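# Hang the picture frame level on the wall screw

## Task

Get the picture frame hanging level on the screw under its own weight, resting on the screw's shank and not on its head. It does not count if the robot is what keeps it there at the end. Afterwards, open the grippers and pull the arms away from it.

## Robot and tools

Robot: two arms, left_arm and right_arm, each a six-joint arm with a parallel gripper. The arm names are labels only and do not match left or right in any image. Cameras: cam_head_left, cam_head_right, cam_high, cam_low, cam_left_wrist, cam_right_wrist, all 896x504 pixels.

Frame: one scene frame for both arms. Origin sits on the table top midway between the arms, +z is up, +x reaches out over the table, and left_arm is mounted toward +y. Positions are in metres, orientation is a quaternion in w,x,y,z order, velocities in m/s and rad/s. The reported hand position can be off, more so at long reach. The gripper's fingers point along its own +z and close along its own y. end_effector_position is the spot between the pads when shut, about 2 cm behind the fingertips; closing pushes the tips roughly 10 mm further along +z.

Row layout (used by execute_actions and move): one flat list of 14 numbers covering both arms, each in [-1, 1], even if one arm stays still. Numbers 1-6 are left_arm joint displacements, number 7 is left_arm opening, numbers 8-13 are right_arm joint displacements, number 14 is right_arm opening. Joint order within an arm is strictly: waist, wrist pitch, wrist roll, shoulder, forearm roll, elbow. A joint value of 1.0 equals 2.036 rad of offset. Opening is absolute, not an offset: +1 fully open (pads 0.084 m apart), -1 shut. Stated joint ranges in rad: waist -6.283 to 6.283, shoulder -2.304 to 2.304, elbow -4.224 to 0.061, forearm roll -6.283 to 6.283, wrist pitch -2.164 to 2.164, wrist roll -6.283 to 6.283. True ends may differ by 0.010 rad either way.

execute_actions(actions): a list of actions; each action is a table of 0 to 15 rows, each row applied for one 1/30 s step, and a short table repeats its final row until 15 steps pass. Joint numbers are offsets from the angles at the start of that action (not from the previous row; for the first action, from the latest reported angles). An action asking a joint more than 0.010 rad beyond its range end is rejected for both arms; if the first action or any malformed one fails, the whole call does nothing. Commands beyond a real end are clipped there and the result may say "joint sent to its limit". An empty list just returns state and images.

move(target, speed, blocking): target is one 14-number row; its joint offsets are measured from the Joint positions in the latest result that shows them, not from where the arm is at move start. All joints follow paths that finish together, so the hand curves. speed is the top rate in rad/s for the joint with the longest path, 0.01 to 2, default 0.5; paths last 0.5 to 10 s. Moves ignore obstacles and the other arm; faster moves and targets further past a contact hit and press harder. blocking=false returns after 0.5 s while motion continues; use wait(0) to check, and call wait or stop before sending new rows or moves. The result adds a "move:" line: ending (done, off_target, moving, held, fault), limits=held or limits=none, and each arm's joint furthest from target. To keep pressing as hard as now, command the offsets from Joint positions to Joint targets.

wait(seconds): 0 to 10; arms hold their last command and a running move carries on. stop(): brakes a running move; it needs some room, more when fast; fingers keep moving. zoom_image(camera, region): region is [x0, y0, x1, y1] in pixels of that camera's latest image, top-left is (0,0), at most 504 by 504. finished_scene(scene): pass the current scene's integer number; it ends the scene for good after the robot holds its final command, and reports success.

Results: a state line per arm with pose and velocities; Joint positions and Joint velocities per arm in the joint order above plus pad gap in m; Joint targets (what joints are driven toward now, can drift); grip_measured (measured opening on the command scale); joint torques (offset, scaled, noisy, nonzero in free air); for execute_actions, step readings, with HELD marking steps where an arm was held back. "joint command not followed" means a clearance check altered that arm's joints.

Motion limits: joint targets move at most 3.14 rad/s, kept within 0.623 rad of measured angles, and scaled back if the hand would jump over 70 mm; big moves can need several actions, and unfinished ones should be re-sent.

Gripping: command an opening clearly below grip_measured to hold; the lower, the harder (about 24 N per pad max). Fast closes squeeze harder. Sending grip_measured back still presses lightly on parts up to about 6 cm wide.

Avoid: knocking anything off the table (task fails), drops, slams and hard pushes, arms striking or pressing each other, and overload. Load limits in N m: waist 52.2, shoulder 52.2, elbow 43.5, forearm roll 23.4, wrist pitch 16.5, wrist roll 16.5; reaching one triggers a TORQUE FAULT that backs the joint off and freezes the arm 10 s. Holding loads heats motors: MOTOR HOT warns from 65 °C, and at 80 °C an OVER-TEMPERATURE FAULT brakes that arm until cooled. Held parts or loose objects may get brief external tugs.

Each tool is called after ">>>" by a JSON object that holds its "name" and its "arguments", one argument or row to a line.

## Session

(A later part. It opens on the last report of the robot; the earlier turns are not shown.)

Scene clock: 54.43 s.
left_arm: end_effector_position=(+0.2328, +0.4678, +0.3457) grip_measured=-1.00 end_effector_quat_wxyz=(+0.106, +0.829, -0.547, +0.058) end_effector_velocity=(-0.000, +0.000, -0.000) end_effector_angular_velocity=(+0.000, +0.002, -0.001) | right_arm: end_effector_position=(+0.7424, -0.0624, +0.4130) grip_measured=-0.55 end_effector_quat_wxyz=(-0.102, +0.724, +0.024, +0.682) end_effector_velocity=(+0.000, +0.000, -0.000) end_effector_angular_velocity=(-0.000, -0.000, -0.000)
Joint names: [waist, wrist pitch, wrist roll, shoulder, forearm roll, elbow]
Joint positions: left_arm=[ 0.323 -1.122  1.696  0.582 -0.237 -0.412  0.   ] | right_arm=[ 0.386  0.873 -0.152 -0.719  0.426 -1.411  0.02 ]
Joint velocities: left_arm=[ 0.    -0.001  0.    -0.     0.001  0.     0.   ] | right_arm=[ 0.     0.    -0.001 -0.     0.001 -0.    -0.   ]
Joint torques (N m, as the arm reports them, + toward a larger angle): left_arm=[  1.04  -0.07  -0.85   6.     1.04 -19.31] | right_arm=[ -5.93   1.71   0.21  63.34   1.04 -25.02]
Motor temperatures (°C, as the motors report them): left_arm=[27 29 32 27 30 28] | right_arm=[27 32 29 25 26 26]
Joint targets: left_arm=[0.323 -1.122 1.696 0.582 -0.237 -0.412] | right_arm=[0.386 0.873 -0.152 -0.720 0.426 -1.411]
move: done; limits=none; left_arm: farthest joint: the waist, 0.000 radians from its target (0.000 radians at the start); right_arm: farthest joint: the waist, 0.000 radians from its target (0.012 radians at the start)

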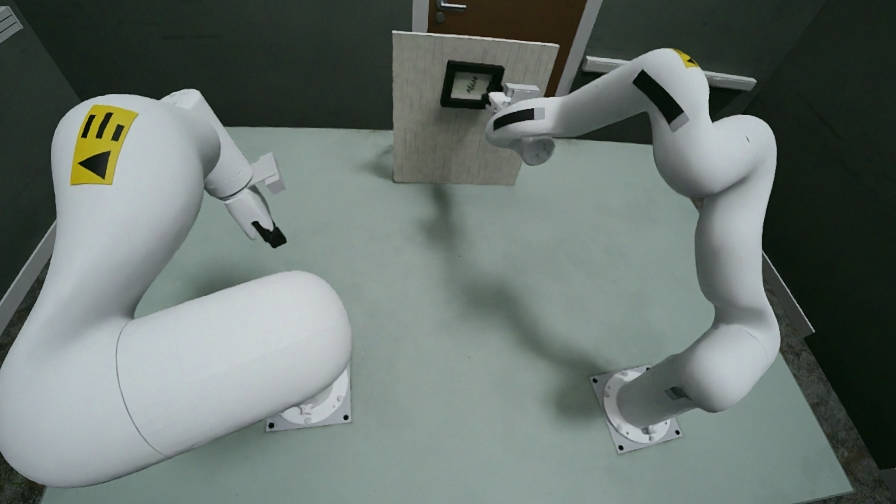

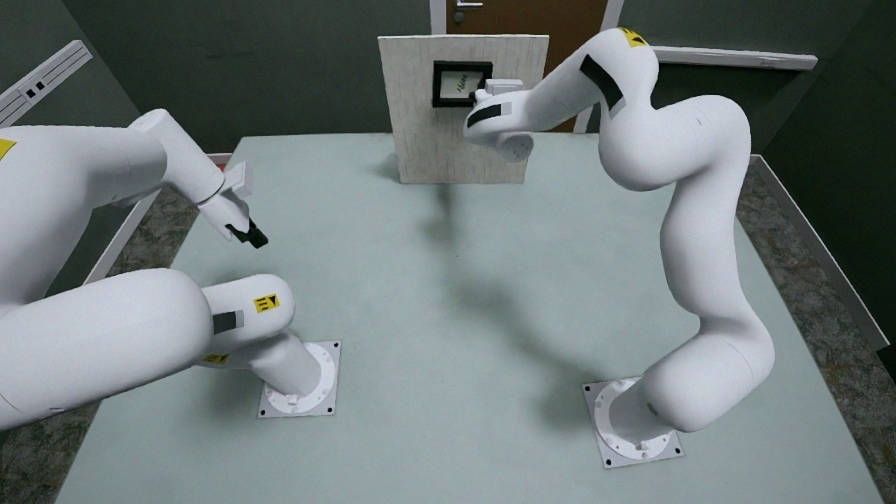

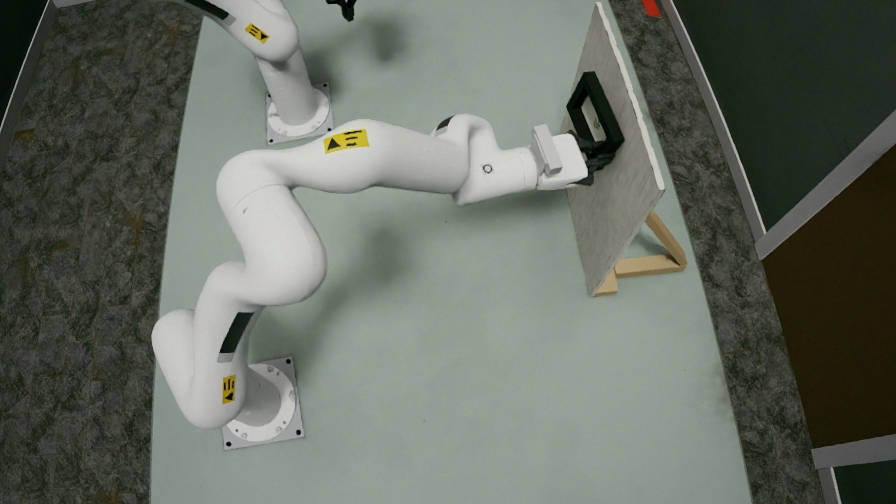

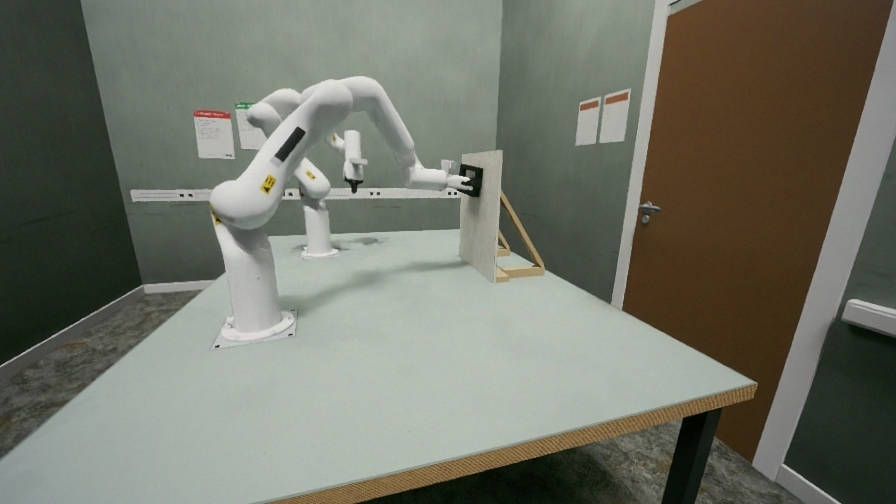

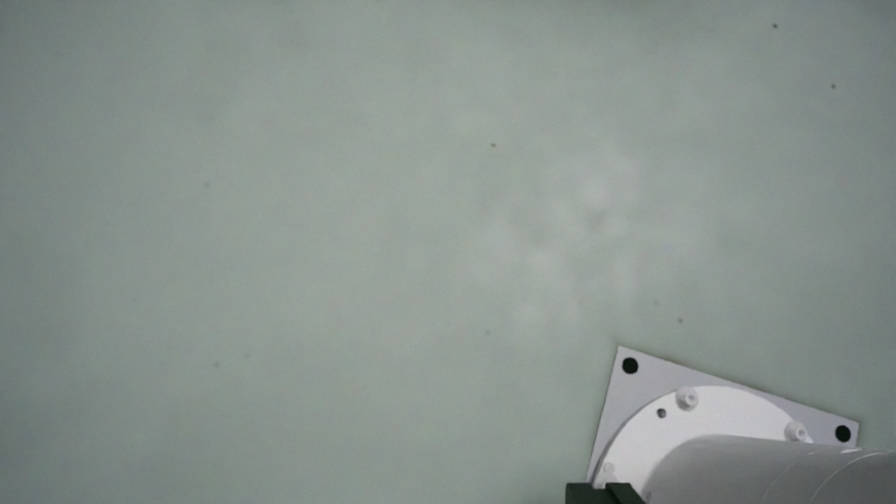

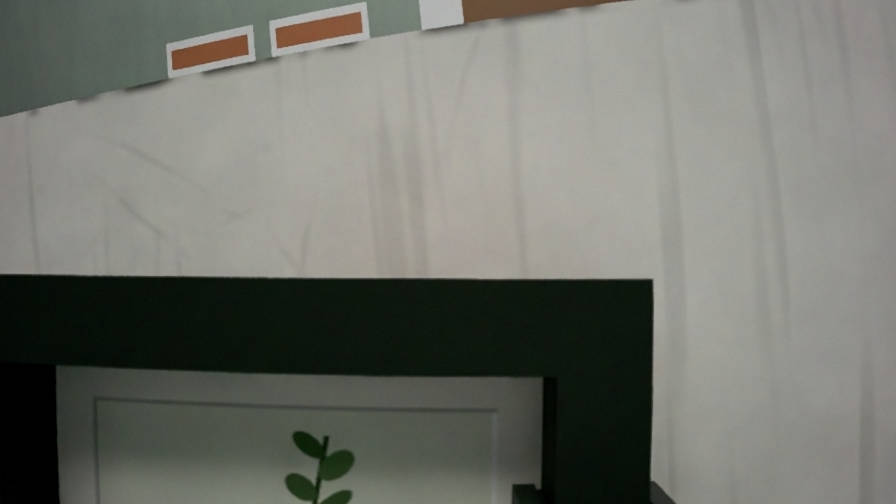

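Lower 1.5 cm, then open.

>>> {"name": "move", "arguments": {
  "target": [0,0,0,0,0,0,-1, 0,0.017,0,-0.013,0,0.004,-1],
  "speed": 0.05
}}

>>> {"name": "move", "arguments": {
  "target": [0,0,0,0,0,0,-1, 0,0,0,0,0,0,0.6]
}}

>>> {"name": "zoom_image", "arguments": {
  "camera": "cam_head_left",
  "region": [380,20,560,190]
}}

Scene clock: 55.63 s.
left_arm: end_effector_position=(+0.2328, +0.4678, +0.3457) grip_measured=-1.00 end_effector_quat_wxyz=(+0.106, +0.829, -0.547, +0.058) end_effector_velocity=(-0.000, -0.000, -0.000) end_effector_angular_velocity=(+0.000, -0.000, +0.000) | right_arm: end_effector_position=(+0.7423, -0.0650, +0.3932) grip_measured=-0.55 end_effector_quat_wxyz=(-0.094, +0.724, +0.024, +0.683) end_effector_velocity=(+0.000, +0.000, +0.001) end_effector_angular_velocity=(-0.001, -0.002, +0.000)
Joint names: [waist, wrist pitch, wrist roll, shoulder, forearm roll, elbow]
Joint positions: left_arm=[ 0.323 -1.122  1.696  0.582 -0.237 -0.412  0.   ] | right_arm=[ 0.386  0.908 -0.152 -0.746  0.426 -1.403  0.02 ]
Joint velocities: left_arm=[-0.     0.    -0.     0.001  0.     0.001  0.   ] | right_arm=[ 0.     0.    -0.001 -0.    -0.    -0.002  0.   ]
Joint torques (N m, as the arm reports them, + toward a larger angle): left_arm=[  0.    -0.11  -0.8    5.37   0.89 -19.73] | right_arm=[ -5.97   1.73   0.25  64.02   1.12 -24.63]
Motor temperatures (°C, as the motors report them): left_arm=[27 29 32 27 30 28] | right_arm=[27 32 29 25 26 26]
Joint targets: left_arm=[0.323 -1.122 1.696 0.582 -0.237 -0.412] | right_arm=[0.386 0.908 -0.152 -0.746 0.426 -1.403]
move: done; limits=none; left_arm: farthest joint: the waist, 0.000 radians from its target (0.000 radians at the start); right_arm: farthest joint: the elbow, 0.001 radians from its target (0.009 radians at the start)

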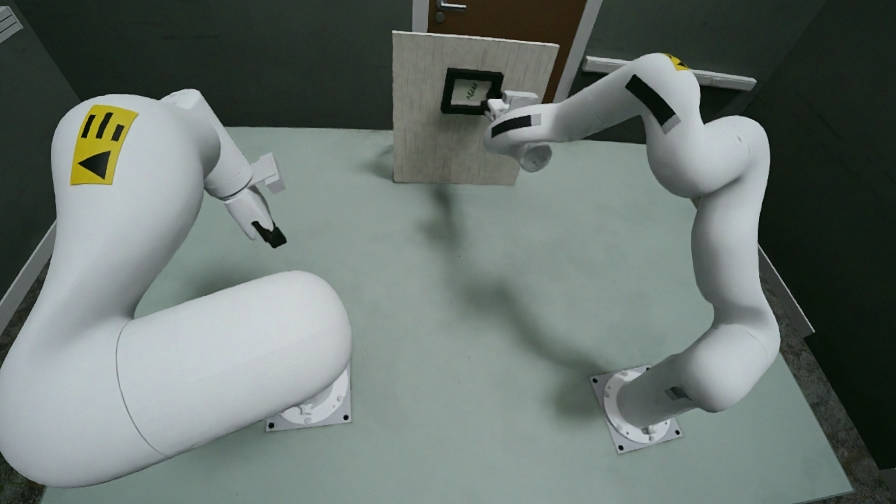

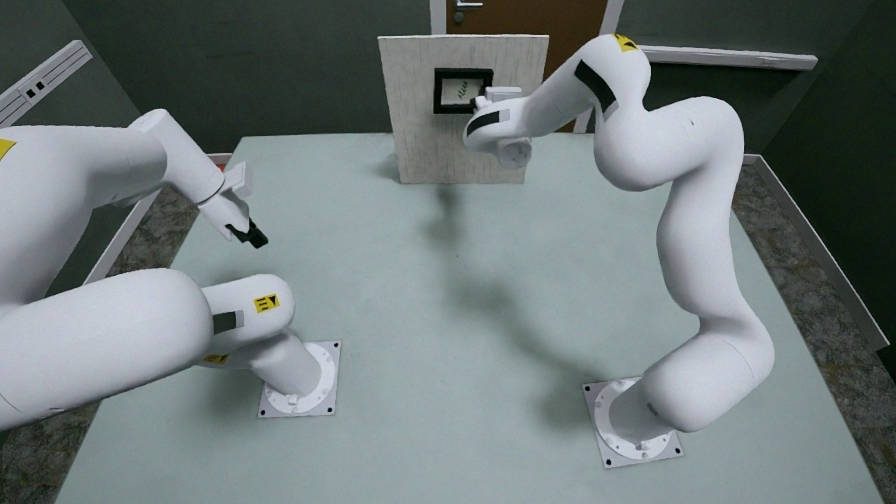

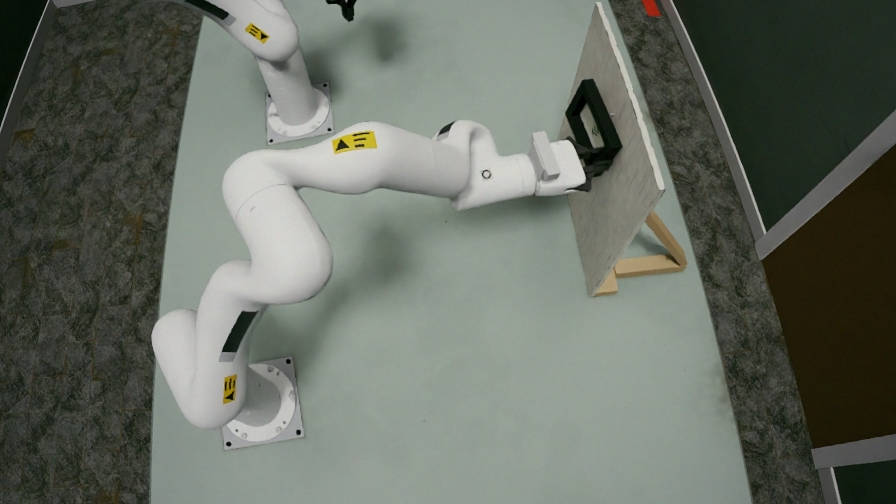

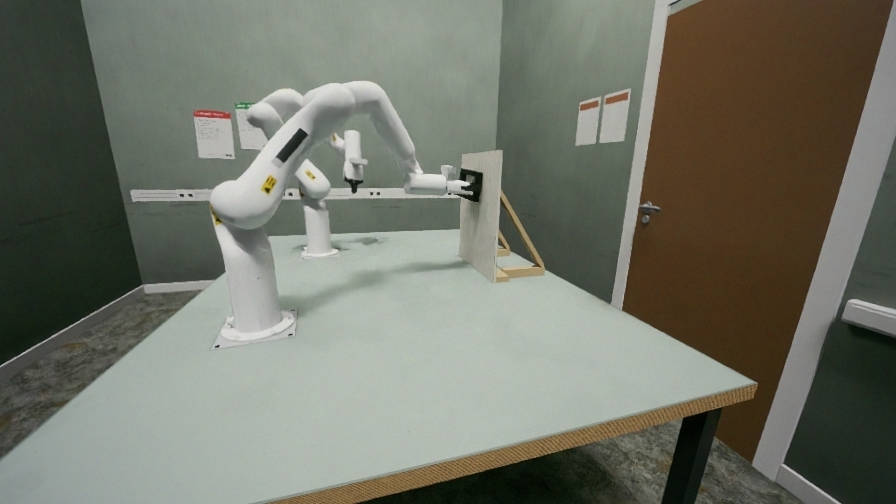

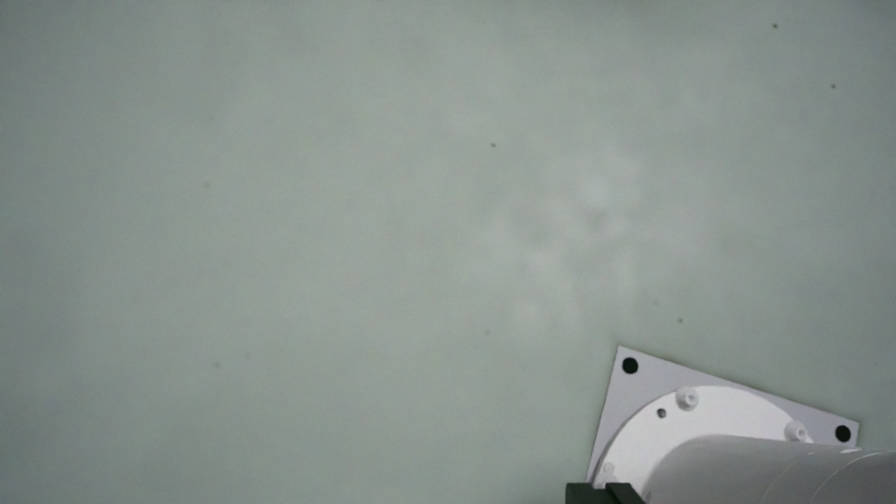

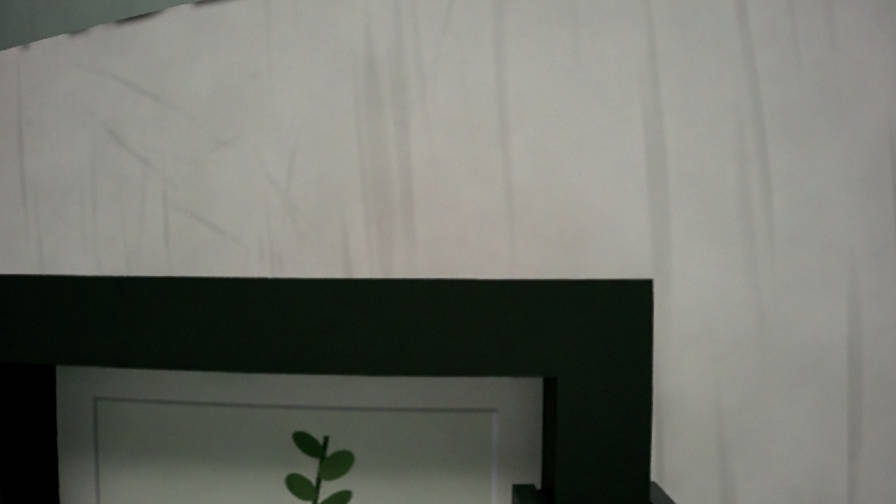

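Scene clock: 56.17 s.
left_arm: end_effector_position=(+0.2328, +0.4678, +0.3457) grip_measured=-1.00 end_effector_quat_wxyz=(+0.106, +0.829, -0.547, +0.058) end_effector_velocity=(-0.000, +0.000, -0.000) end_effector_angular_velocity=(+0.000, -0.001, +0.001) | right_arm: end_effector_position=(+0.7423, -0.0650, +0.3932) grip_measured=+0.59 end_effector_quat_wxyz=(-0.094, +0.724, +0.024, +0.683) end_effector_velocity=(-0.000, +0.000, -0.002) end_effector_angular_velocity=(+0.001, +0.005, +0.002)
Joint names: [waist, wrist pitch, wrist roll, shoulder, forearm roll, elbow]
Joint positions: left_arm=[ 0.323 -1.122  1.696  0.582 -0.237 -0.412  0.   ] | right_arm=[ 0.386  0.908 -0.152 -0.746  0.426 -1.403  0.069]
Joint velocities: left_arm=[ 0.     0.001 -0.     0.     0.     0.001  0.   ] | right_arm=[ 0.    -0.004  0.003 -0.    -0.001  0.001  0.   ]
Joint torques (N m, as the arm reports them, + toward a larger angle): left_arm=[  1.28  -0.2   -0.79   5.48   0.81 -19.49] | right_arm=[ -5.81   1.81   0.14  63.99   0.95 -24.6 ]
Motor temperatures (°C, as the motors report them): left_arm=[27 29 32 27 30 28] | right_arm=[27 32 29 25 26 26]
Joint targets: left_arm=[0.323 -1.122 1.696 0.582 -0.237 -0.412] | right_arm=[0.386 0.908 -0.152 -0.746 0.426 -1.403]
move: done; limits=none; left_arm: farthest joint: the waist, 0.000 radians from its target (0.000 radians at the start); right_arm: farthest joint: the waist, 0.000 radians from its target (0.000 radians at the start)

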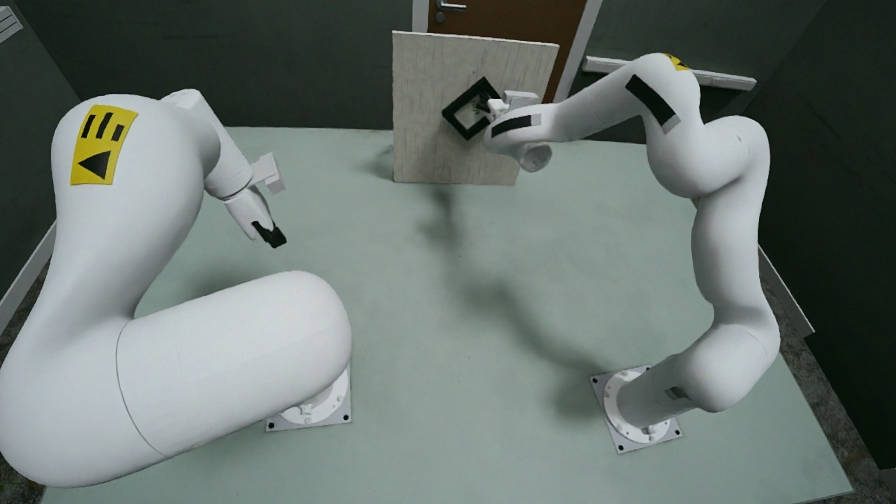

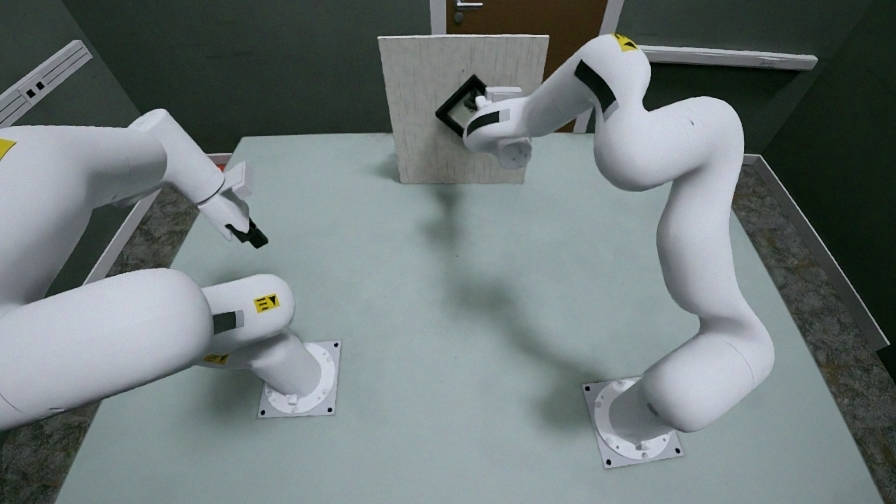

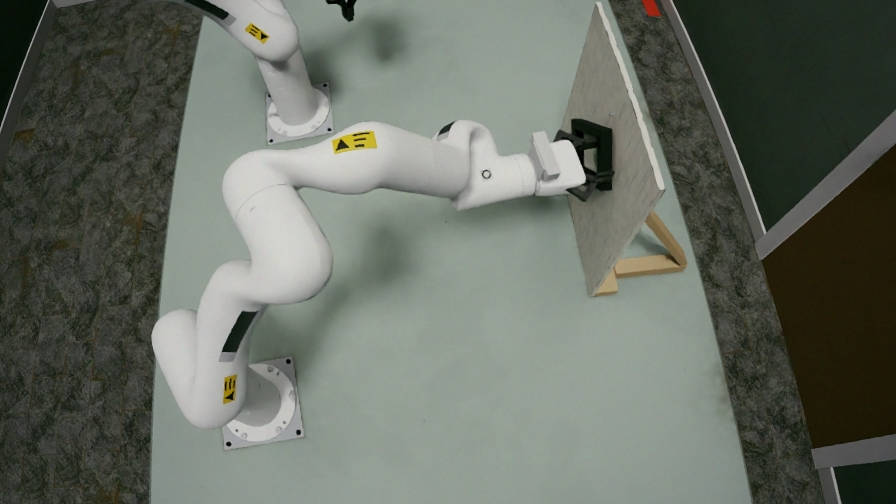

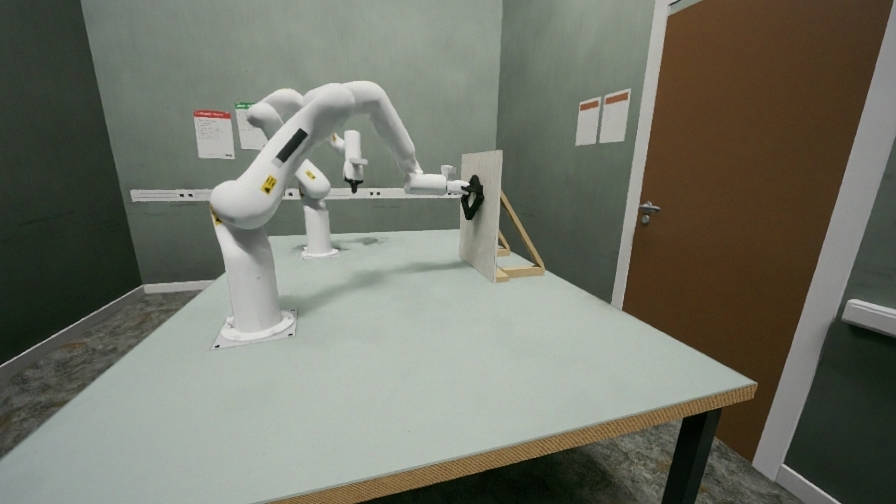

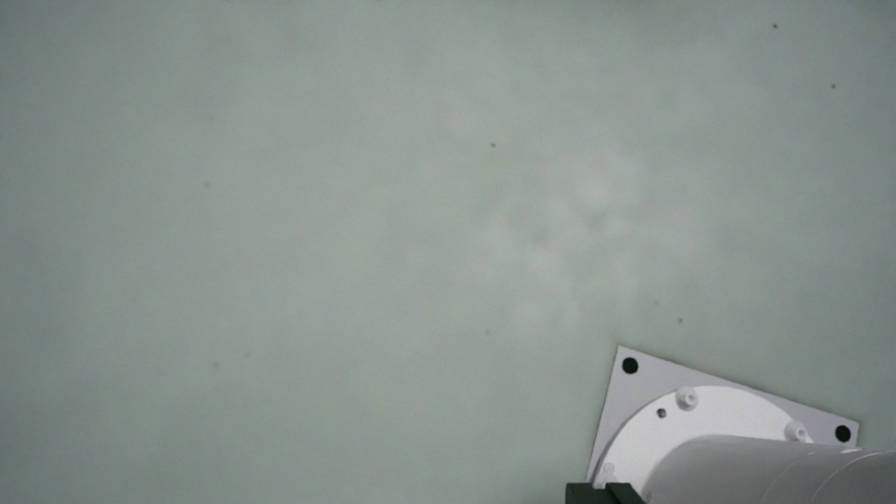

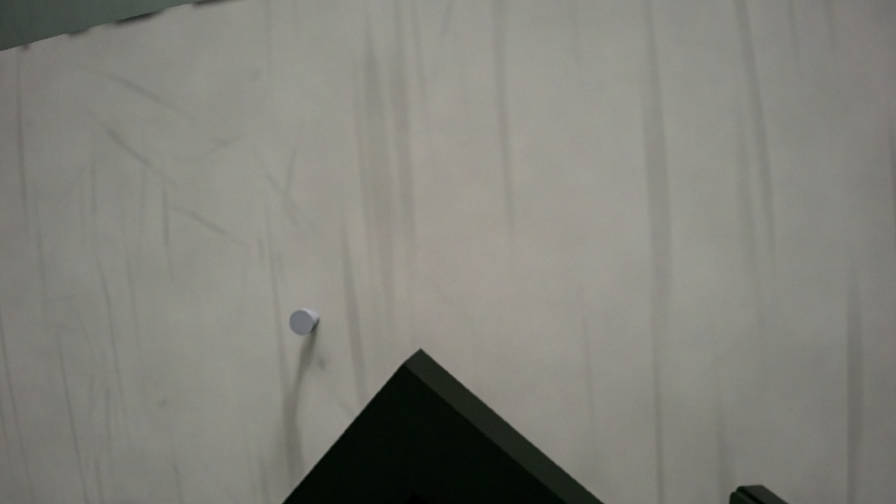

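Region (380, 20, 560, 190) of cam_head_left's 896x504 image, scaled by 2.800, with more detail than that image has.

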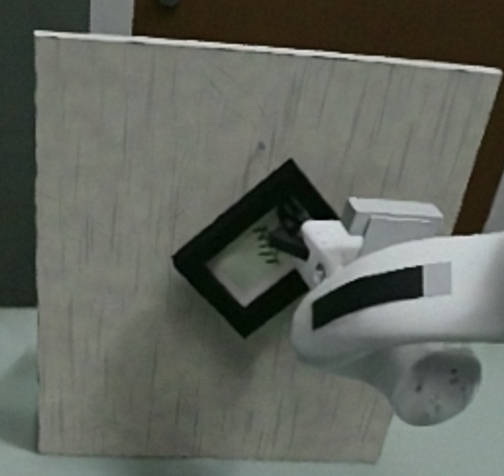

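>>> {"name": "move", "arguments": {
  "target": [0,0,0,0,0,0,-1, 0,0,0,0,0,0,-1]
}}

>>> {"name": "move", "arguments": {
  "target": [0,0,0,0,0,0,-1, 0,0.004,0.17,0.018,0,0.022,-1],
  "speed": 0.2
}}

Scene clock: 57.17 s.
left_arm: end_effector_position=(+0.2328, +0.4678, +0.3457) grip_measured=-1.00 end_effector_quat_wxyz=(+0.106, +0.829, -0.547, +0.058) end_effector_velocity=(+0.000, -0.000, +0.000) end_effector_angular_velocity=(-0.001, -0.001, -0.000) | right_arm: end_effector_position=(+0.7423, -0.0650, +0.3933) grip_measured=-0.55 end_effector_quat_wxyz=(-0.094, +0.724, +0.024, +0.683) end_effector_velocity=(-0.000, -0.000, -0.000) end_effector_angular_velocity=(+0.000, -0.000, -0.001)
Joint names: [waist, wrist pitch, wrist roll, shoulder, forearm roll, elbow]
Joint positions: left_arm=[ 0.323 -1.122  1.696  0.582 -0.237 -0.412  0.   ] | right_arm=[ 0.386  0.908 -0.152 -0.746  0.426 -1.403  0.02 ]
Joint velocities: left_arm=[-0.    -0.     0.001  0.    -0.001 -0.     0.   ] | right_arm=[-0.     0.001 -0.     0.     0.001  0.001 -0.   ]
Joint torques (N m, as the arm reports them, + toward a larger angle): left_arm=[  0.55  -0.14  -0.8    5.1    1.22 -19.58] | right_arm=[ -6.26   1.74   0.24  64.07   1.2  -24.82]
Motor temperatures (°C, as the motors report them): left_arm=[27 29 32 27 30 28] | right_arm=[27 32 29 25 26 26]
Joint targets: left_arm=[0.323 -1.122 1.696 0.582 -0.237 -0.412] | right_arm=[0.386 0.908 -0.152 -0.746 0.426 -1.403]
move: done; limits=none; left_arm: farthest joint: the waist, 0.000 radians from its target (0.000 radians at the start); right_arm: farthest joint: the waist, 0.000 radians from its target (0.000 radians at the start)

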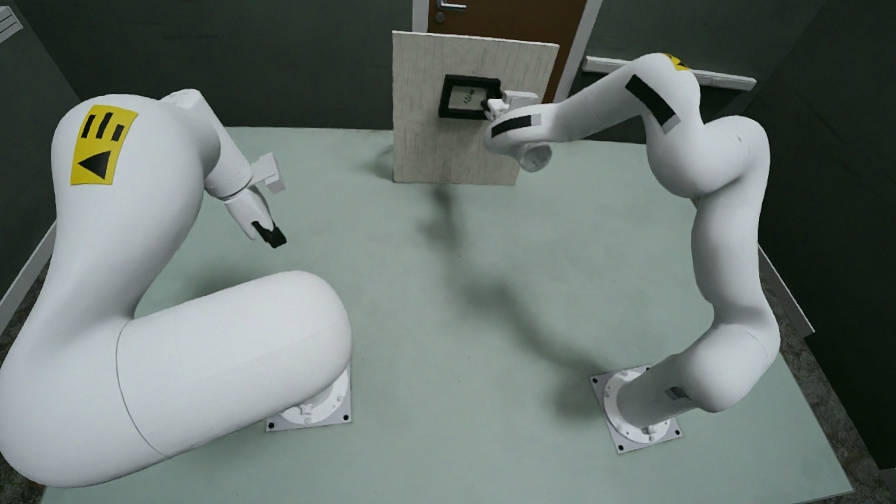

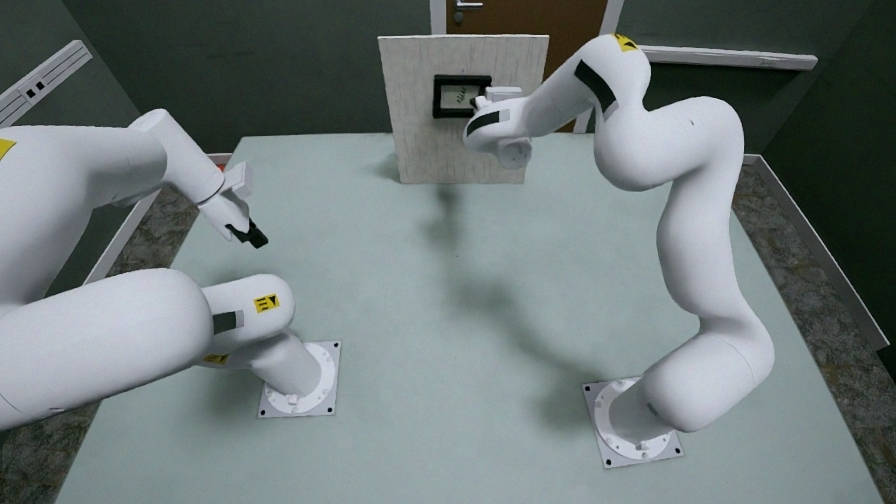

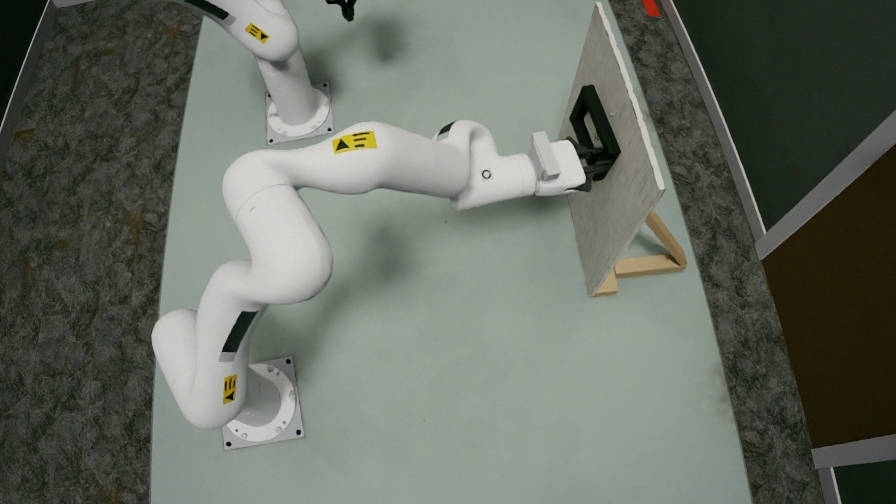

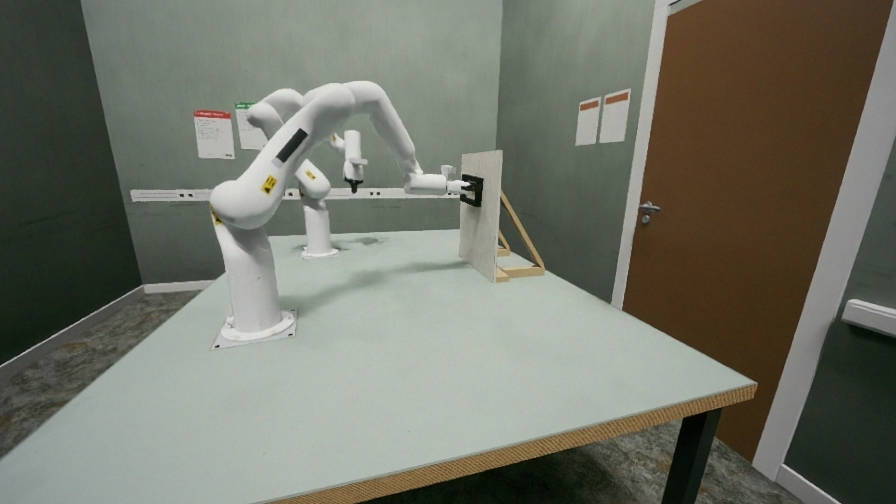

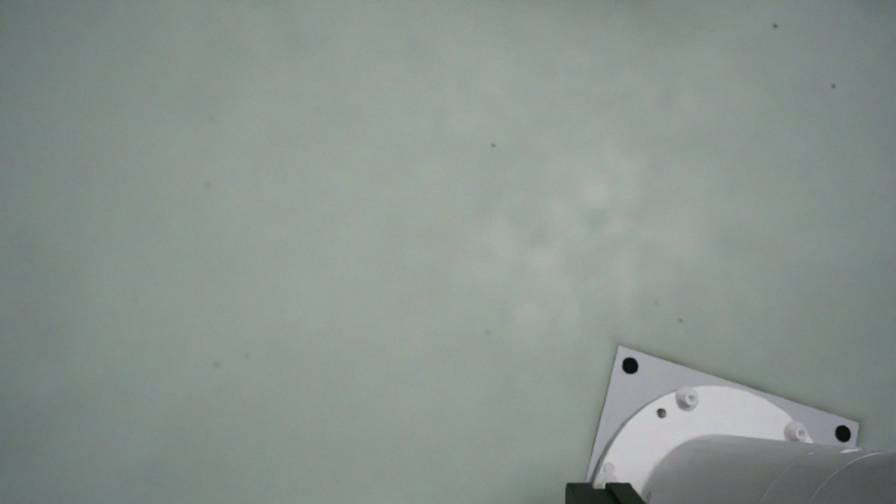

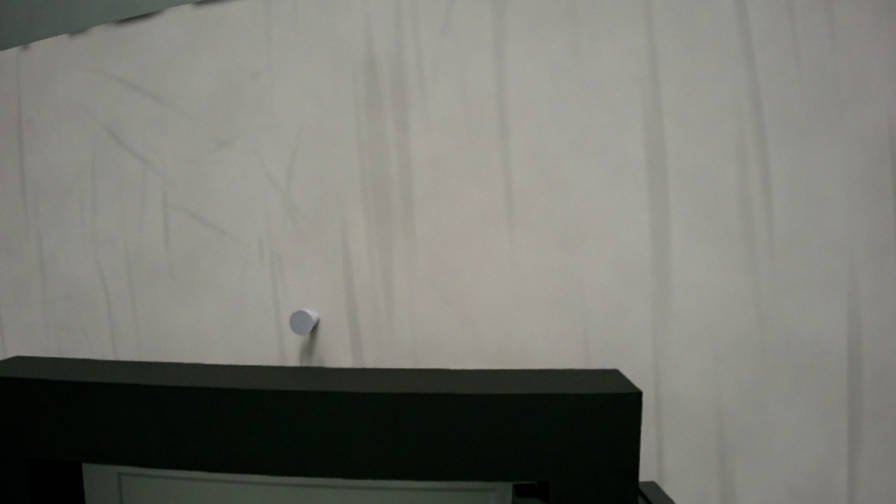

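Scene clock: 59.27 s.
left_arm: end_effector_position=(+0.2328, +0.4678, +0.3457) grip_measured=-1.00 end_effector_quat_wxyz=(+0.106, +0.829, -0.547, +0.058) end_effector_velocity=(-0.000, +0.000, -0.000) end_effector_angular_velocity=(+0.001, -0.000, -0.001) | right_arm: end_effector_position=(+0.7313, -0.0716, +0.3997) grip_measured=-0.55 end_effector_quat_wxyz=(-0.209, +0.717, -0.100, +0.658) end_effector_velocity=(-0.001, +0.000, -0.002) end_effector_angular_velocity=(-0.002, +0.003, +0.001)
Joint names: [waist, wrist pitch, wrist roll, shoulder, forearm roll, elbow]
Joint positions: left_arm=[ 0.323 -1.122  1.696  0.582 -0.237 -0.412  0.   ] | right_arm=[ 0.386  0.916  0.194 -0.709  0.426 -1.359  0.02 ]
Joint velocities: left_arm=[0.    0.    0.001 0.    0.001 0.    0.   ] | right_arm=[ 0.001 -0.    -0.001  0.     0.001  0.003  0.   ]
Joint torques (N m, as the arm reports them, + toward a larger angle): left_arm=[  0.33  -0.14  -0.74   5.75   0.9  -19.75] | right_arm=[ -6.29   1.7    0.23  61.85   0.84 -24.88]
Motor temperatures (°C, as the motors report them): left_arm=[27 29 32 27 30 28] | right_arm=[27 32 29 25 26 26]
Joint targets: left_arm=[0.323 -1.122 1.696 0.582 -0.237 -0.412] | right_arm=[0.386 0.916 0.194 -0.709 0.426 -1.359]
move: done; limits=none; left_arm: farthest joint: the waist, 0.000 radians from its target (0.000 radians at the start); right_arm: farthest joint: the waist, 0.000 radians from its target (0.000 radians at the start)

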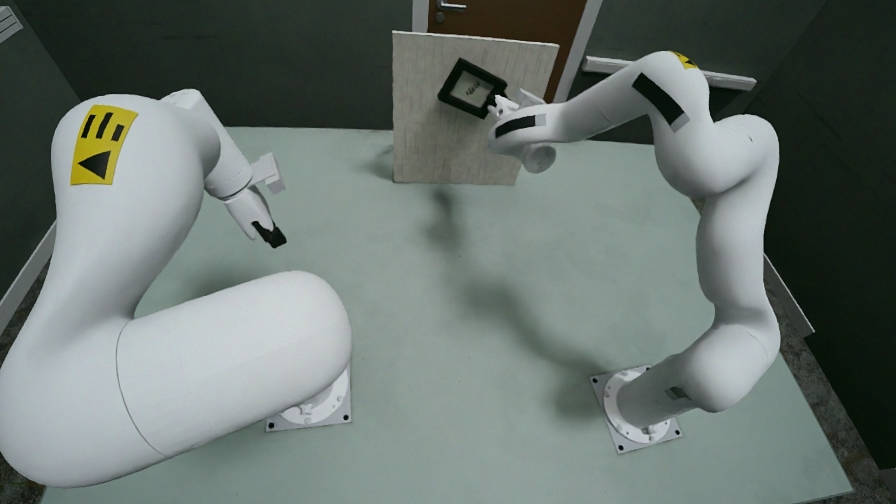

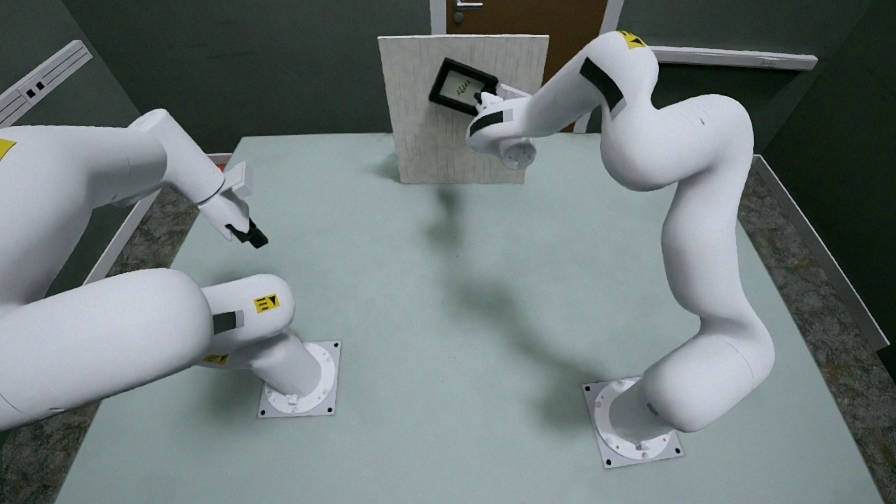

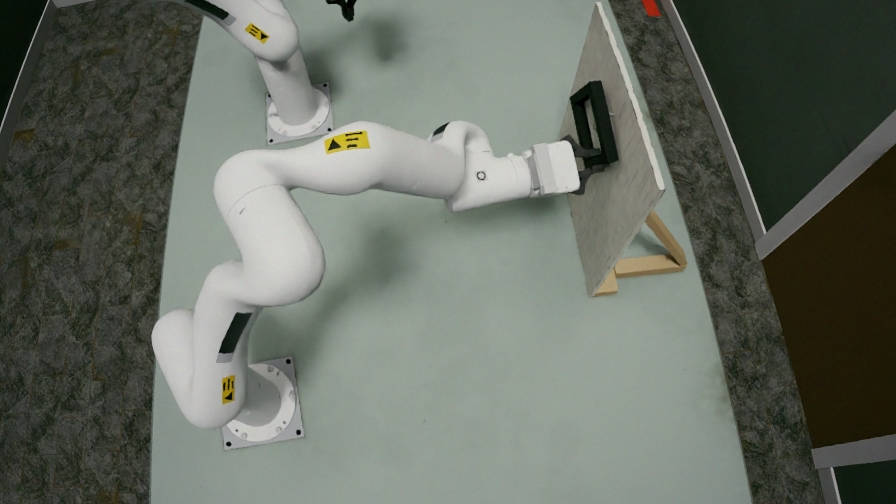

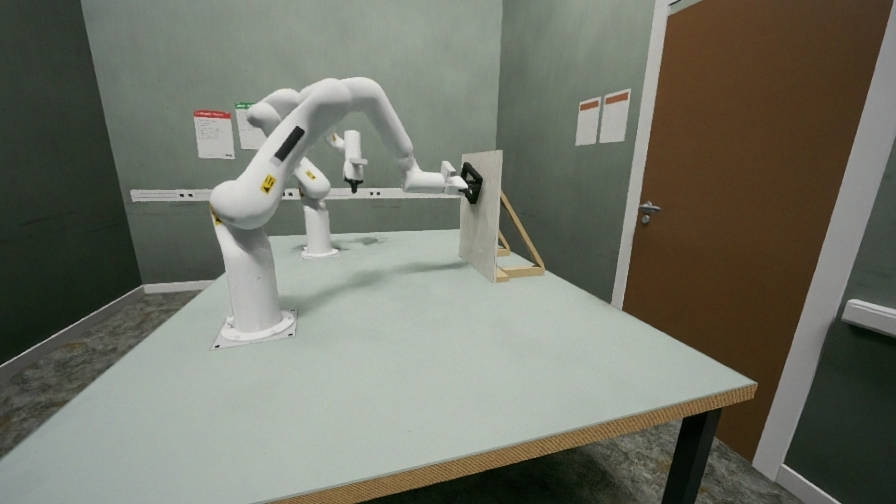

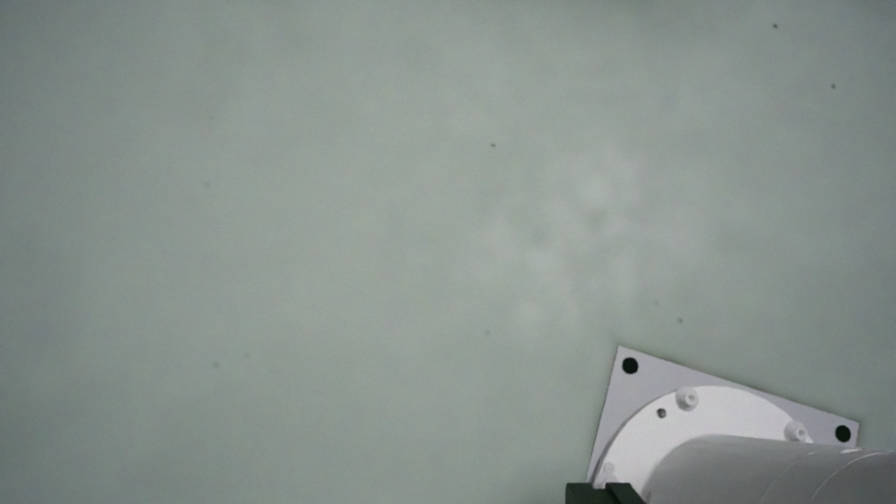

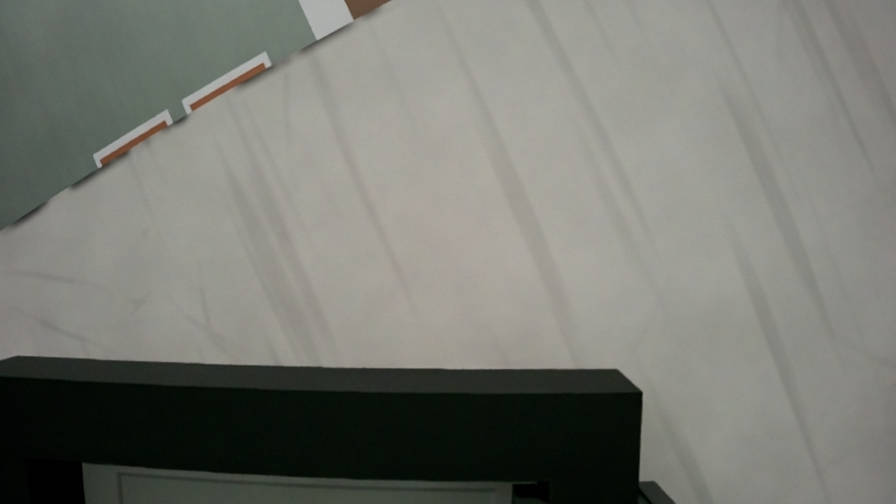

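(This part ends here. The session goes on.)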